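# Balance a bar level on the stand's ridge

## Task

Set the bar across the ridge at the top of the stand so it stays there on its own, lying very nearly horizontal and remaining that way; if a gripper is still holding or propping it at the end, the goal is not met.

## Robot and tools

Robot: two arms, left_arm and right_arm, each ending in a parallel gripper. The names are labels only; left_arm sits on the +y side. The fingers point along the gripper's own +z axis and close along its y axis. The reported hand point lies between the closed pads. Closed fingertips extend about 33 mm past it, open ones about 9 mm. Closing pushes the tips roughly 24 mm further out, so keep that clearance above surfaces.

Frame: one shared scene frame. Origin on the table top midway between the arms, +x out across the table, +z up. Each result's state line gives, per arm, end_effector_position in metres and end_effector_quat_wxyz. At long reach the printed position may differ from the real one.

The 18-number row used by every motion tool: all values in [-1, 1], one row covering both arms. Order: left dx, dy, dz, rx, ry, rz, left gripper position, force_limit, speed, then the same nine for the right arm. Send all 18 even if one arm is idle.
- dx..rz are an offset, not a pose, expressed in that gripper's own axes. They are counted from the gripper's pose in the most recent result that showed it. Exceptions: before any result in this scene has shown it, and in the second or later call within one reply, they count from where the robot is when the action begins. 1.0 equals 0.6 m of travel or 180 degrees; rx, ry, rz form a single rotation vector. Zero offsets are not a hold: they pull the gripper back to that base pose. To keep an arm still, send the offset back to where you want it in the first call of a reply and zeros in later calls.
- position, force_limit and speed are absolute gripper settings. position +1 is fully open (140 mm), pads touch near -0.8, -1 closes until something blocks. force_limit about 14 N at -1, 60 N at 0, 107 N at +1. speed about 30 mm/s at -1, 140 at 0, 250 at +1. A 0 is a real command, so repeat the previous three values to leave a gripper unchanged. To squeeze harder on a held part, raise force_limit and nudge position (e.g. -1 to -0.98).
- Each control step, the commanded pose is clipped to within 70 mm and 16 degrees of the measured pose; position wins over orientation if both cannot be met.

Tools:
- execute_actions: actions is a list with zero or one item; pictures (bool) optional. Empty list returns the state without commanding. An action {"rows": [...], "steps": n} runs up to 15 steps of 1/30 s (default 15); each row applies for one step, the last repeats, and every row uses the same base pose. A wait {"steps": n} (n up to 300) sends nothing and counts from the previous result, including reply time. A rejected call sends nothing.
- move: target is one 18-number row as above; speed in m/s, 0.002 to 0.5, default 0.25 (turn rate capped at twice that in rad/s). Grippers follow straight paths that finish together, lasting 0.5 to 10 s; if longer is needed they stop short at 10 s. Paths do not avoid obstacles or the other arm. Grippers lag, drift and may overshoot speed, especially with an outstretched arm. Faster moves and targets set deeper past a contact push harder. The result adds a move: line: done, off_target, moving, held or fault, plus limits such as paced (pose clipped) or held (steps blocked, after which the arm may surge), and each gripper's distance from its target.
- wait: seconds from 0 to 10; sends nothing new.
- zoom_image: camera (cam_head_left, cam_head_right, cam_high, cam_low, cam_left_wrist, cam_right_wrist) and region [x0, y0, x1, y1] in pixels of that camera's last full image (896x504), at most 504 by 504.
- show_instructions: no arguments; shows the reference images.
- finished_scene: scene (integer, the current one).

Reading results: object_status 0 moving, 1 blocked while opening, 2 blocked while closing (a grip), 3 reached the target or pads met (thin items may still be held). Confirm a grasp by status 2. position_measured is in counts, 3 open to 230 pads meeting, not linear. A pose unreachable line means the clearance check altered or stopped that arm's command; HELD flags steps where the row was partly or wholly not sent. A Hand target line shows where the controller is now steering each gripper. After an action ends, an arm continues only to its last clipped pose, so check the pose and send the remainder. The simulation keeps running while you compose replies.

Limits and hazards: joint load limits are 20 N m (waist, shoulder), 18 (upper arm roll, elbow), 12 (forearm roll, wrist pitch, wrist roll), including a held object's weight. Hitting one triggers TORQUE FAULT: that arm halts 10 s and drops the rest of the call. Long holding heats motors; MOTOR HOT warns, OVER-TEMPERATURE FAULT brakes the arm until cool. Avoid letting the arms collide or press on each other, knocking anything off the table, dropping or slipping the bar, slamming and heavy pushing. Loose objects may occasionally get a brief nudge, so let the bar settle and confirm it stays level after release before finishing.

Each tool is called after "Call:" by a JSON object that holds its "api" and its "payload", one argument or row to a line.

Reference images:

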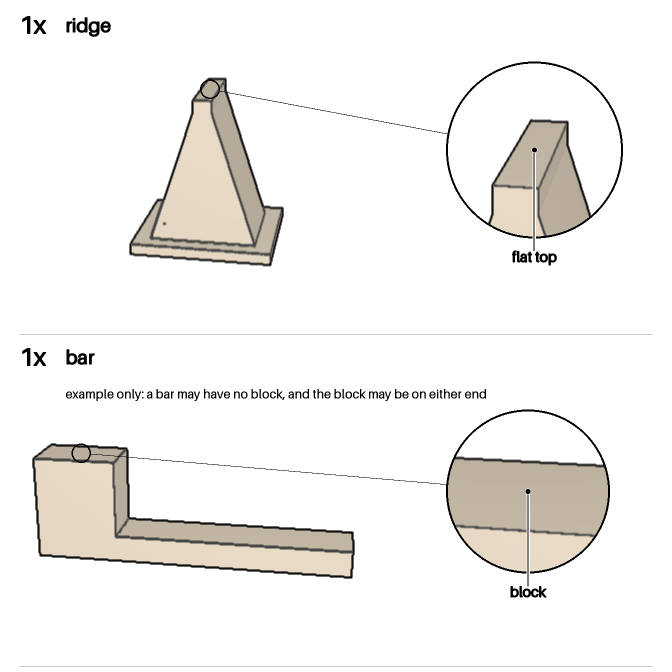

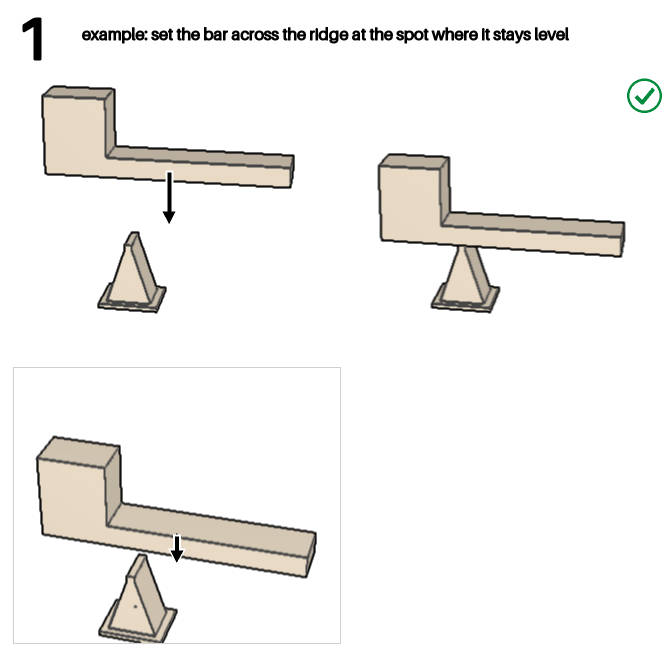

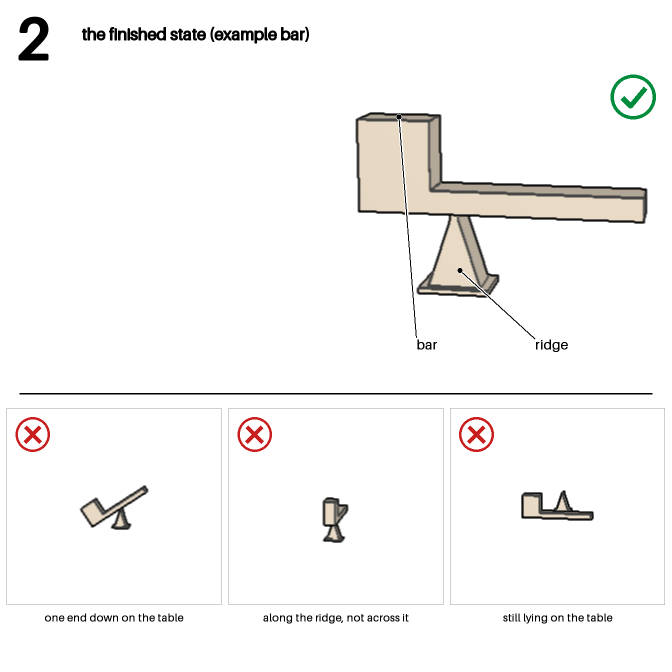

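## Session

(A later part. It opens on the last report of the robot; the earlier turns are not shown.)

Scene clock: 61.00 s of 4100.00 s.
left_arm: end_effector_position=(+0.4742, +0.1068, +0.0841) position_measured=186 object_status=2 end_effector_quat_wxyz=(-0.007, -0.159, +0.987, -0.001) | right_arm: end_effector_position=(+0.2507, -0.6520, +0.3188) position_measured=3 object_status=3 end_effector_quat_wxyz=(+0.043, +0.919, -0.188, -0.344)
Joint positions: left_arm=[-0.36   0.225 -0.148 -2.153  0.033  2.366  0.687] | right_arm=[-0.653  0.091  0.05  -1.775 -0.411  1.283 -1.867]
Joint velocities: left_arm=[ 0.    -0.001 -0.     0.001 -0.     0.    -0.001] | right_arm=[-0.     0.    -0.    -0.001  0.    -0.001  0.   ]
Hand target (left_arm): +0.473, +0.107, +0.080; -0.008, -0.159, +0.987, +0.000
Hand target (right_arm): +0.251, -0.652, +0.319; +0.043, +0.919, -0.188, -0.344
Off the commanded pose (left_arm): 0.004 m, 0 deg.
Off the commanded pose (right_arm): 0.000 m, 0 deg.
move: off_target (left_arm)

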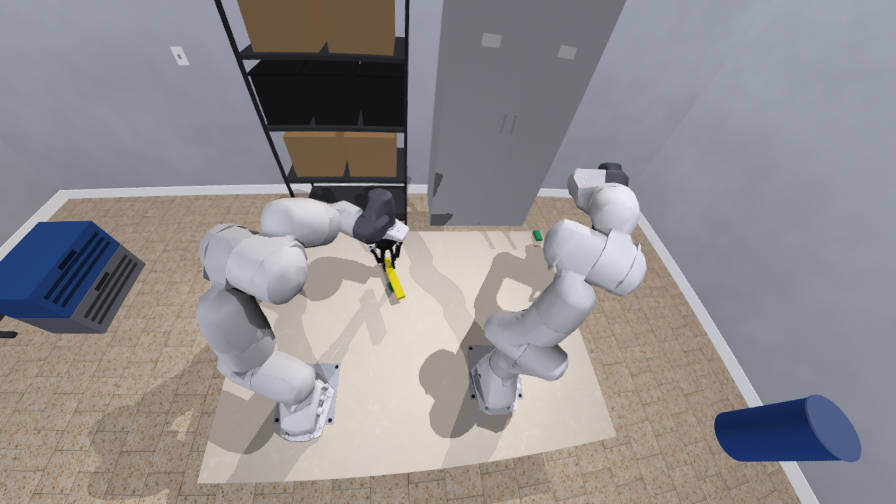

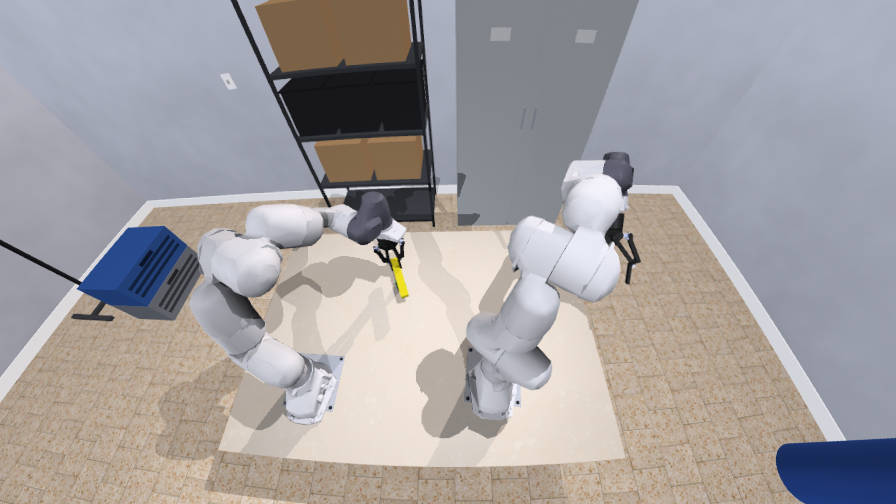

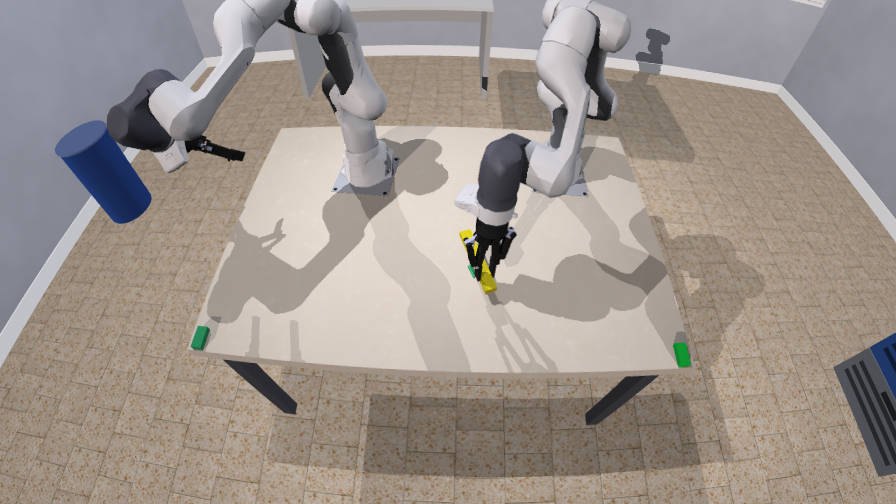

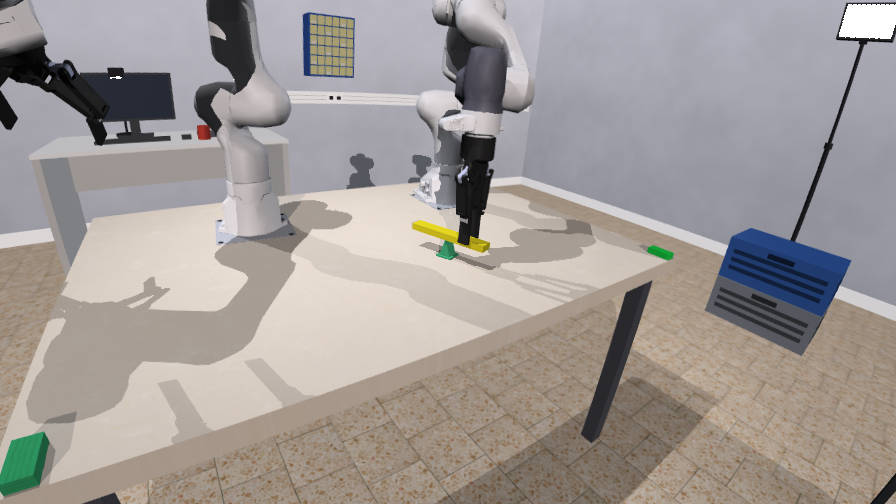

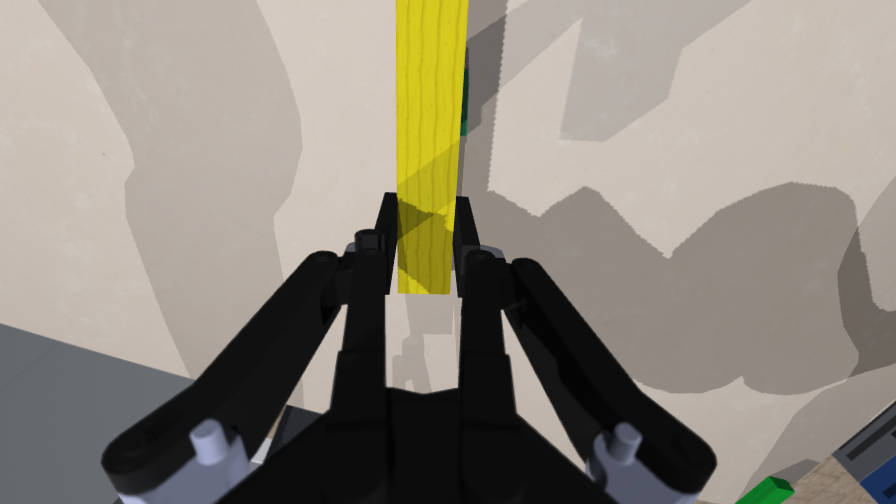

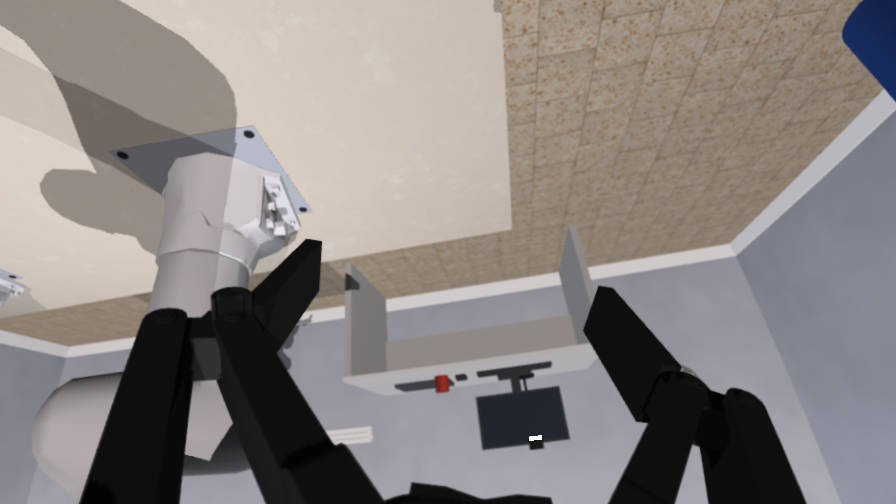

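Contact. Relieve pressure, then release slowly.

Call:
{"api": "move", "payload": {
  "target": [0,0,-0.001,0,0,0,-1,0.3,-0.3,0,0,0,0,0,0,1,0,0],
  "speed": 0.01
}}

Call:
{"api": "move", "payload": {
  "target": [0,0,0,0,0,0,-0.3,0,-1,0,0,0,0,0,0,1,0,0]
}}

Call:
{"api": "zoom_image", "payload": {
  "camera": "cam_low",
  "region": [390, 190, 510, 270]
}}

Scene clock: 63.67 s of 4100.00 s.
left_arm: end_effector_position=(+0.4744, +0.1067, +0.0847) position_measured=186 object_status=2 end_effector_quat_wxyz=(-0.006, -0.159, +0.987, -0.001) | right_arm: end_effector_position=(+0.2507, -0.6520, +0.3188) position_measured=3 object_status=3 end_effector_quat_wxyz=(+0.043, +0.919, -0.188, -0.344)
Joint positions: left_arm=[-0.36   0.224 -0.148 -2.153  0.033  2.366  0.687] | right_arm=[-0.653  0.091  0.05  -1.775 -0.411  1.283 -1.867]
Joint velocities: left_arm=[ 0.     0.     0.     0.001 -0.    -0.    -0.002] | right_arm=[-0.     0.     0.001 -0.001  0.001  0.    -0.001]
Hand target (left_arm): +0.474, +0.107, +0.085; -0.007, -0.159, +0.987, -0.001
Hand target (right_arm): +0.251, -0.652, +0.319; +0.043, +0.919, -0.188, -0.344
Off the commanded pose (left_arm): 0.000 m, 0 deg.
Off the commanded pose (right_arm): 0.000 m, 0 deg.
move: done

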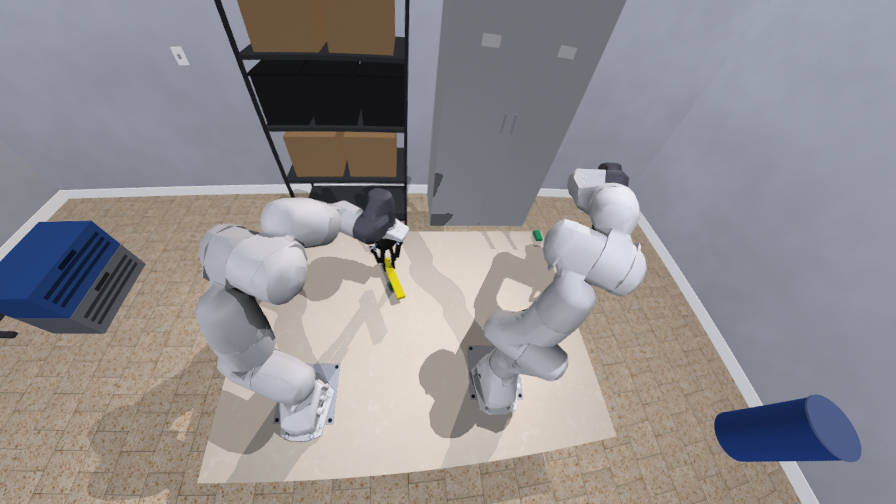

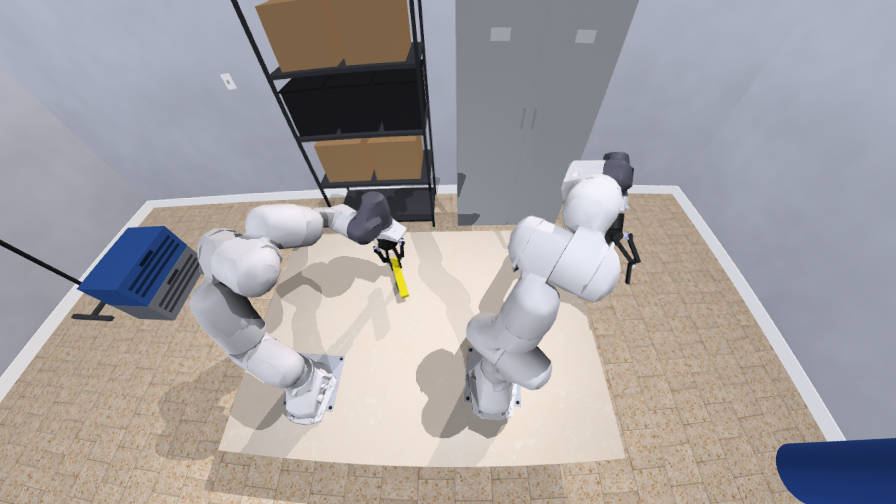

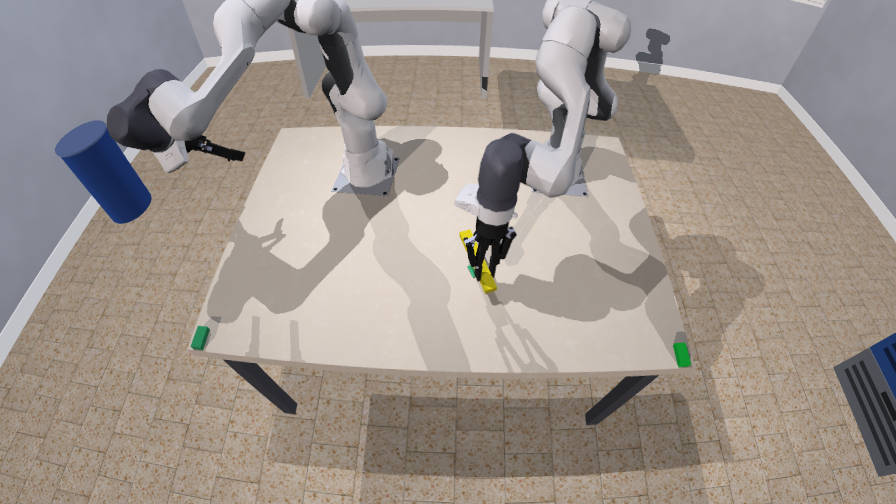

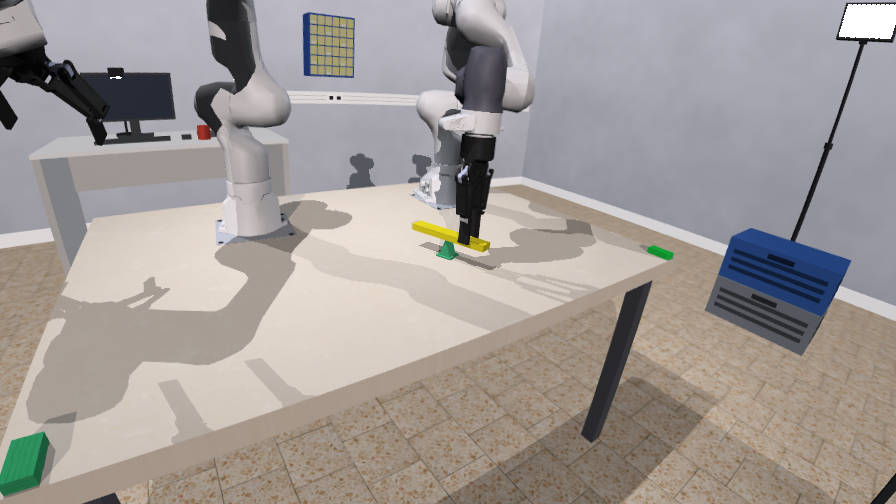

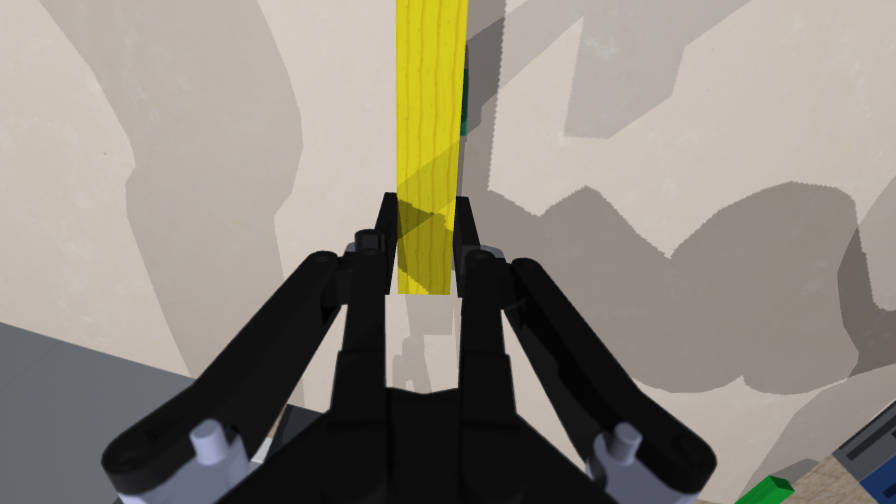

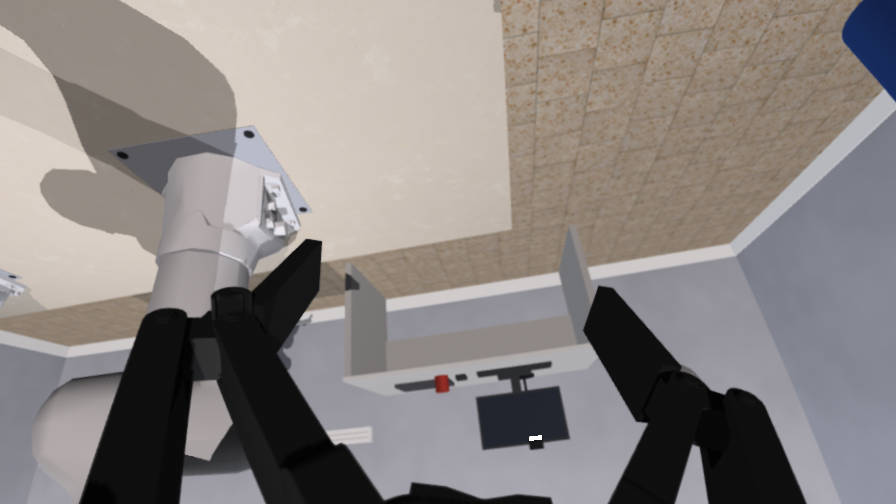

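Scene clock: 64.27 s of 4100.00 s.
left_arm: end_effector_position=(+0.4744, +0.1067, +0.0847) position_measured=167 object_status=0 end_effector_quat_wxyz=(-0.006, -0.159, +0.987, -0.001) | right_arm: end_effector_position=(+0.2507, -0.6520, +0.3188) position_measured=3 object_status=3 end_effector_quat_wxyz=(+0.043, +0.919, -0.188, -0.344)
Joint positions: left_arm=[-0.36   0.224 -0.148 -2.153  0.033  2.366  0.687] | right_arm=[-0.653  0.091  0.05  -1.775 -0.411  1.283 -1.867]
Joint velocities: left_arm=[ 0.    -0.     0.001  0.    -0.001  0.    -0.   ] | right_arm=[-0.001  0.     0.    -0.001 -0.001  0.001  0.001]
Hand target (left_arm): +0.474, +0.107, +0.085; -0.006, -0.159, +0.987, -0.001
Hand target (right_arm): +0.251, -0.652, +0.319; +0.043, +0.919, -0.188, -0.344
Off the commanded pose (left_arm): 0.000 m, 0 deg.
Off the commanded pose (right_arm): 0.000 m, 0 deg.
move: done

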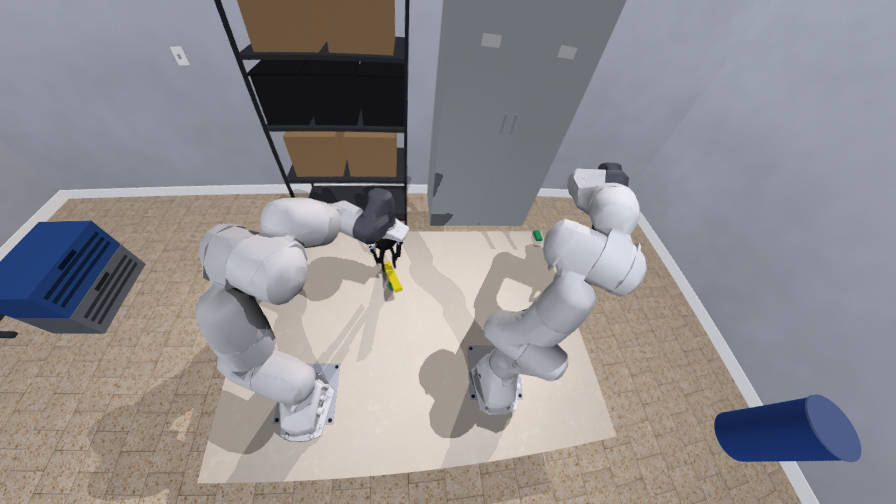

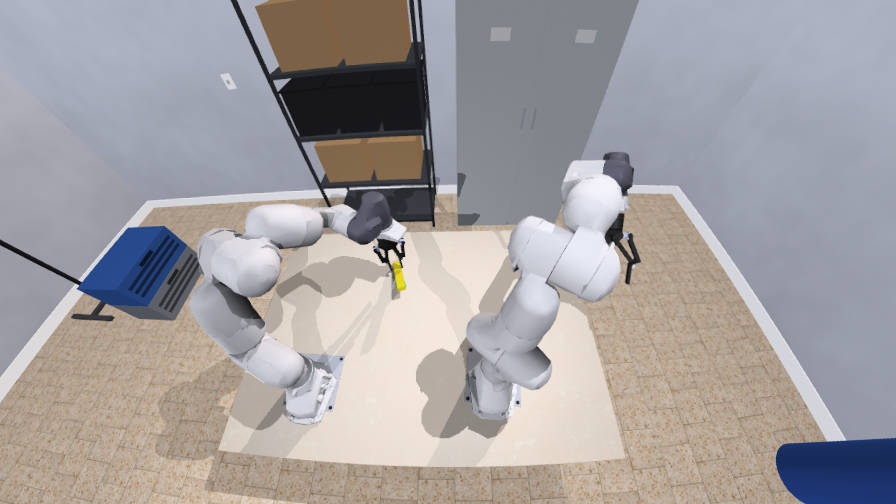

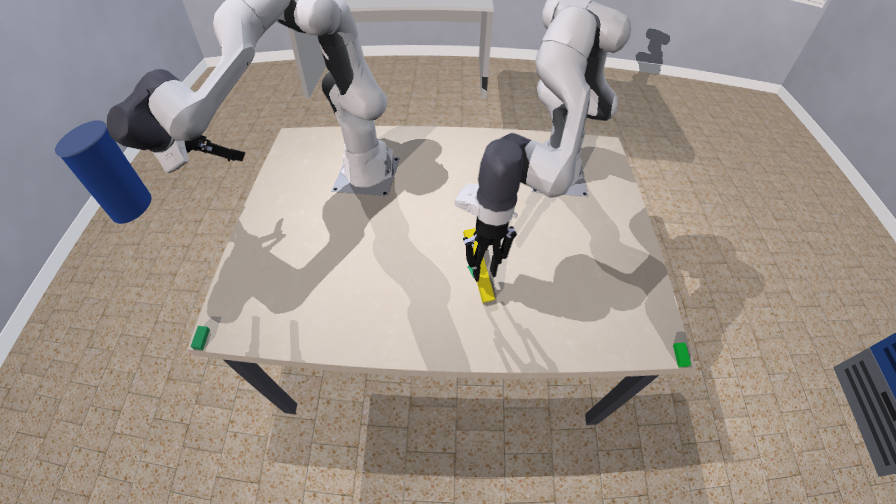

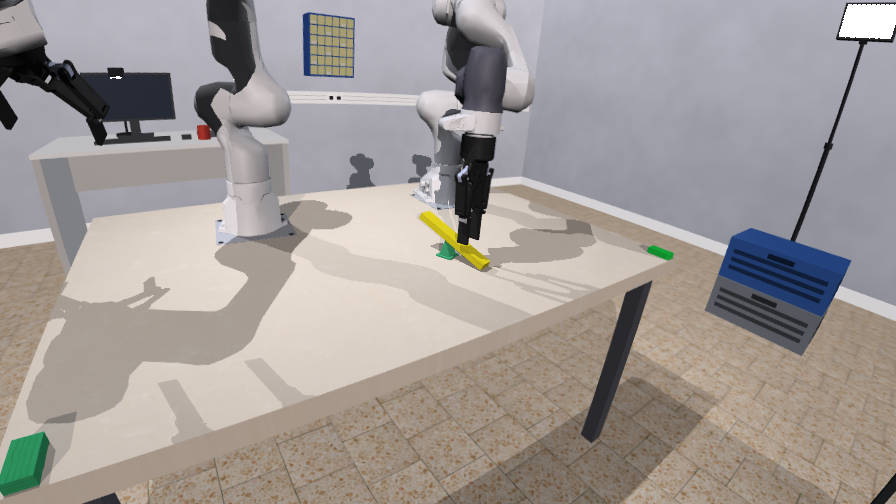

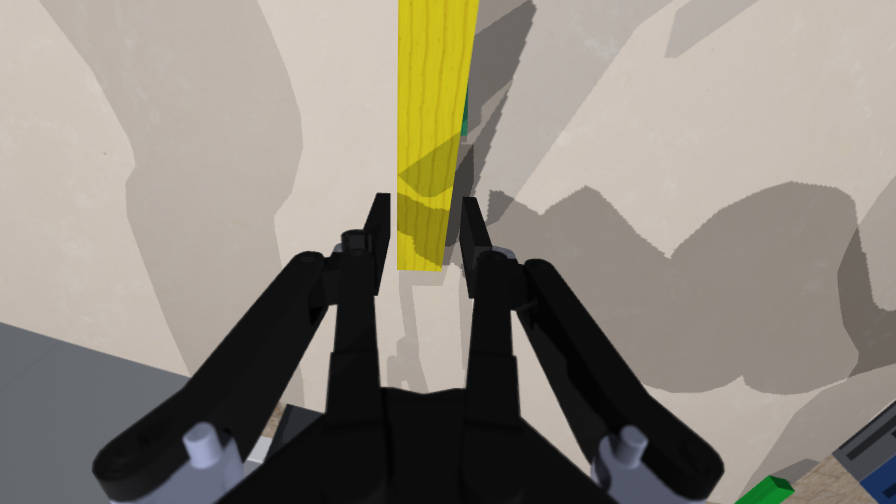

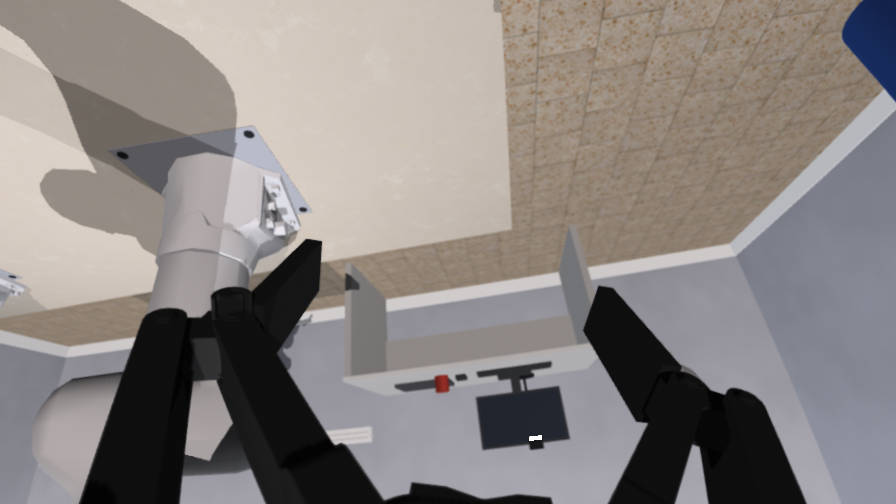

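Region (390, 190, 510, 270) of cam_low's 896x504 image, scaled by 4.200, with more detail than that image has.

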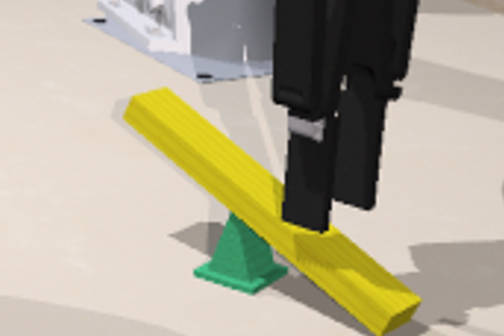

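Call:
{"api": "move", "payload": {
  "target": [0,0,0,0,0,0,0,0,0,-0.075,-0.6,0.03,0.283,-0.022,0.279,-1,0,0],
  "speed": 0.3
}}

Scene clock: 88.83 s of 4100.00 s.
left_arm: end_effector_position=(+0.4744, +0.1067, +0.0847) position_measured=129 object_status=3 end_effector_quat_wxyz=(-0.006, -0.159, +0.987, -0.001) | right_arm: end_effector_position=(+0.3241, -0.3015, +0.2633) position_measured=233 object_status=3 end_effector_quat_wxyz=(-0.216, +0.679, -0.670, -0.208)
Joint positions: left_arm=[-0.36   0.224 -0.148 -2.153  0.033  2.366  0.687] | right_arm=[-0.748 -0.612  0.231 -2.582  0.597  1.559 -0.818]
Joint velocities: left_arm=[-0.    -0.001 -0.001  0.     0.    -0.     0.   ] | right_arm=[-0.005 -0.002  0.006  0.001  0.004  0.     0.025]
Hand target (left_arm): +0.474, +0.107, +0.085; -0.006, -0.159, +0.987, -0.001
Hand target (right_arm): +0.325, -0.301, +0.263; -0.216, +0.674, -0.675, -0.207
Off the commanded pose (left_arm): 0.000 m, 0 deg.
Off the commanded pose (right_arm): 0.006 m, 1 deg.
After step 90, 18.57 s passed at rest.
move: off_target (right_arm)

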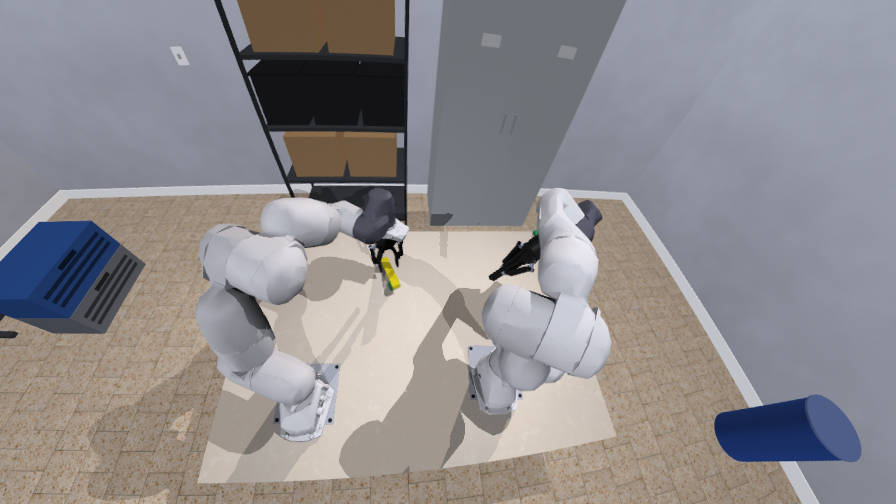

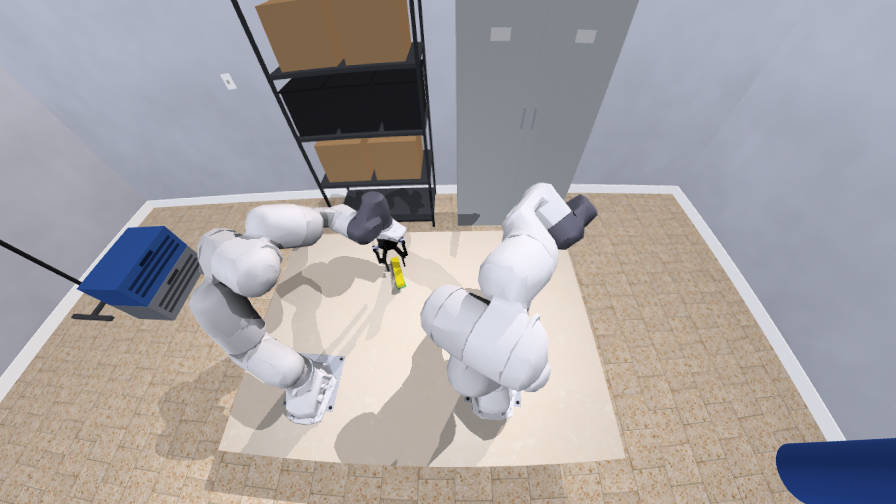

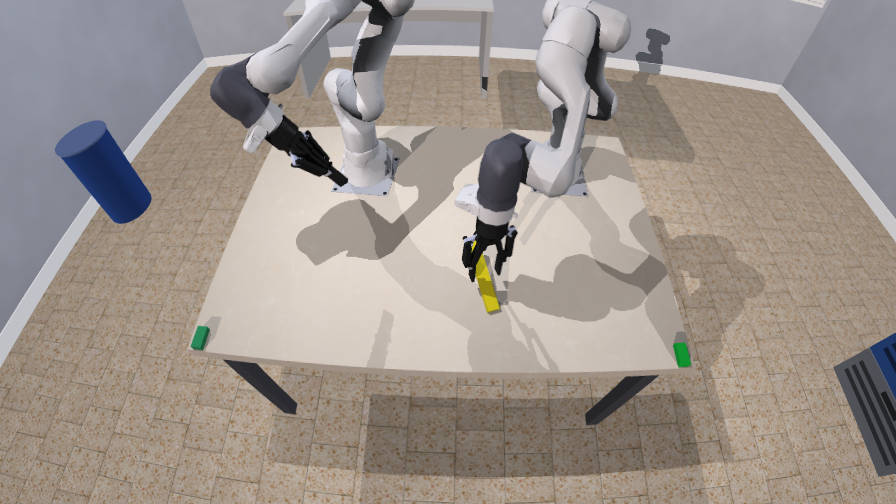

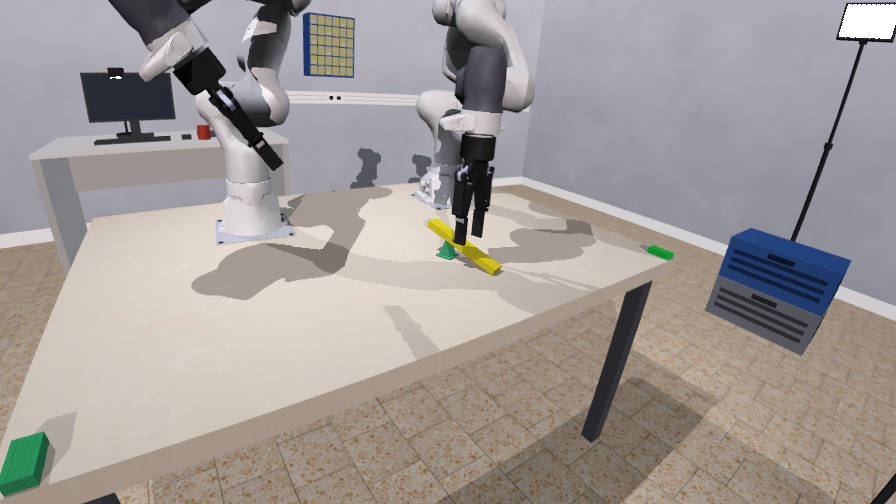

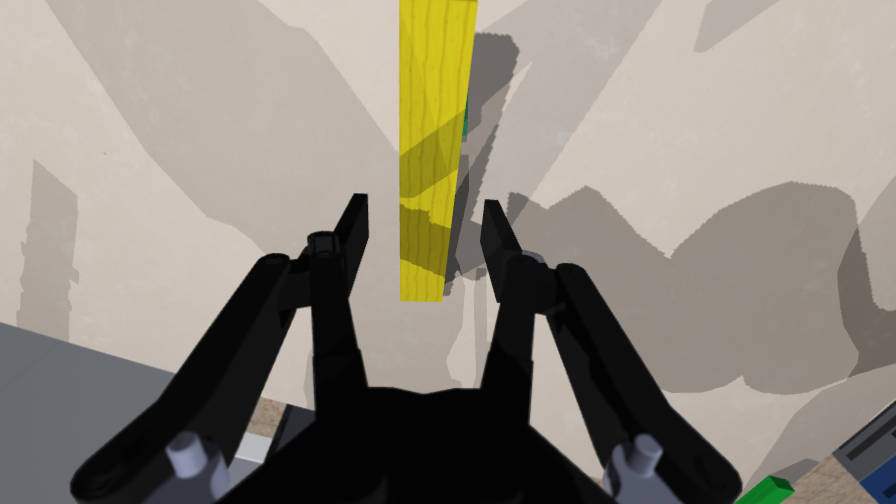

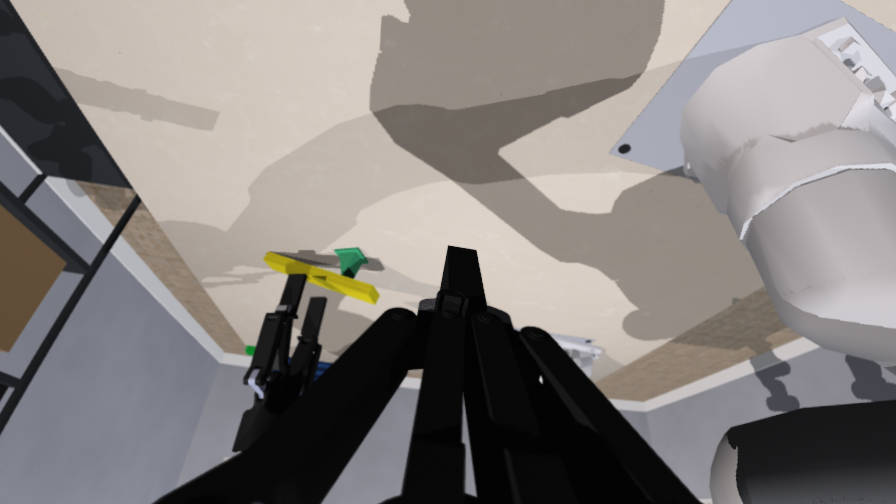

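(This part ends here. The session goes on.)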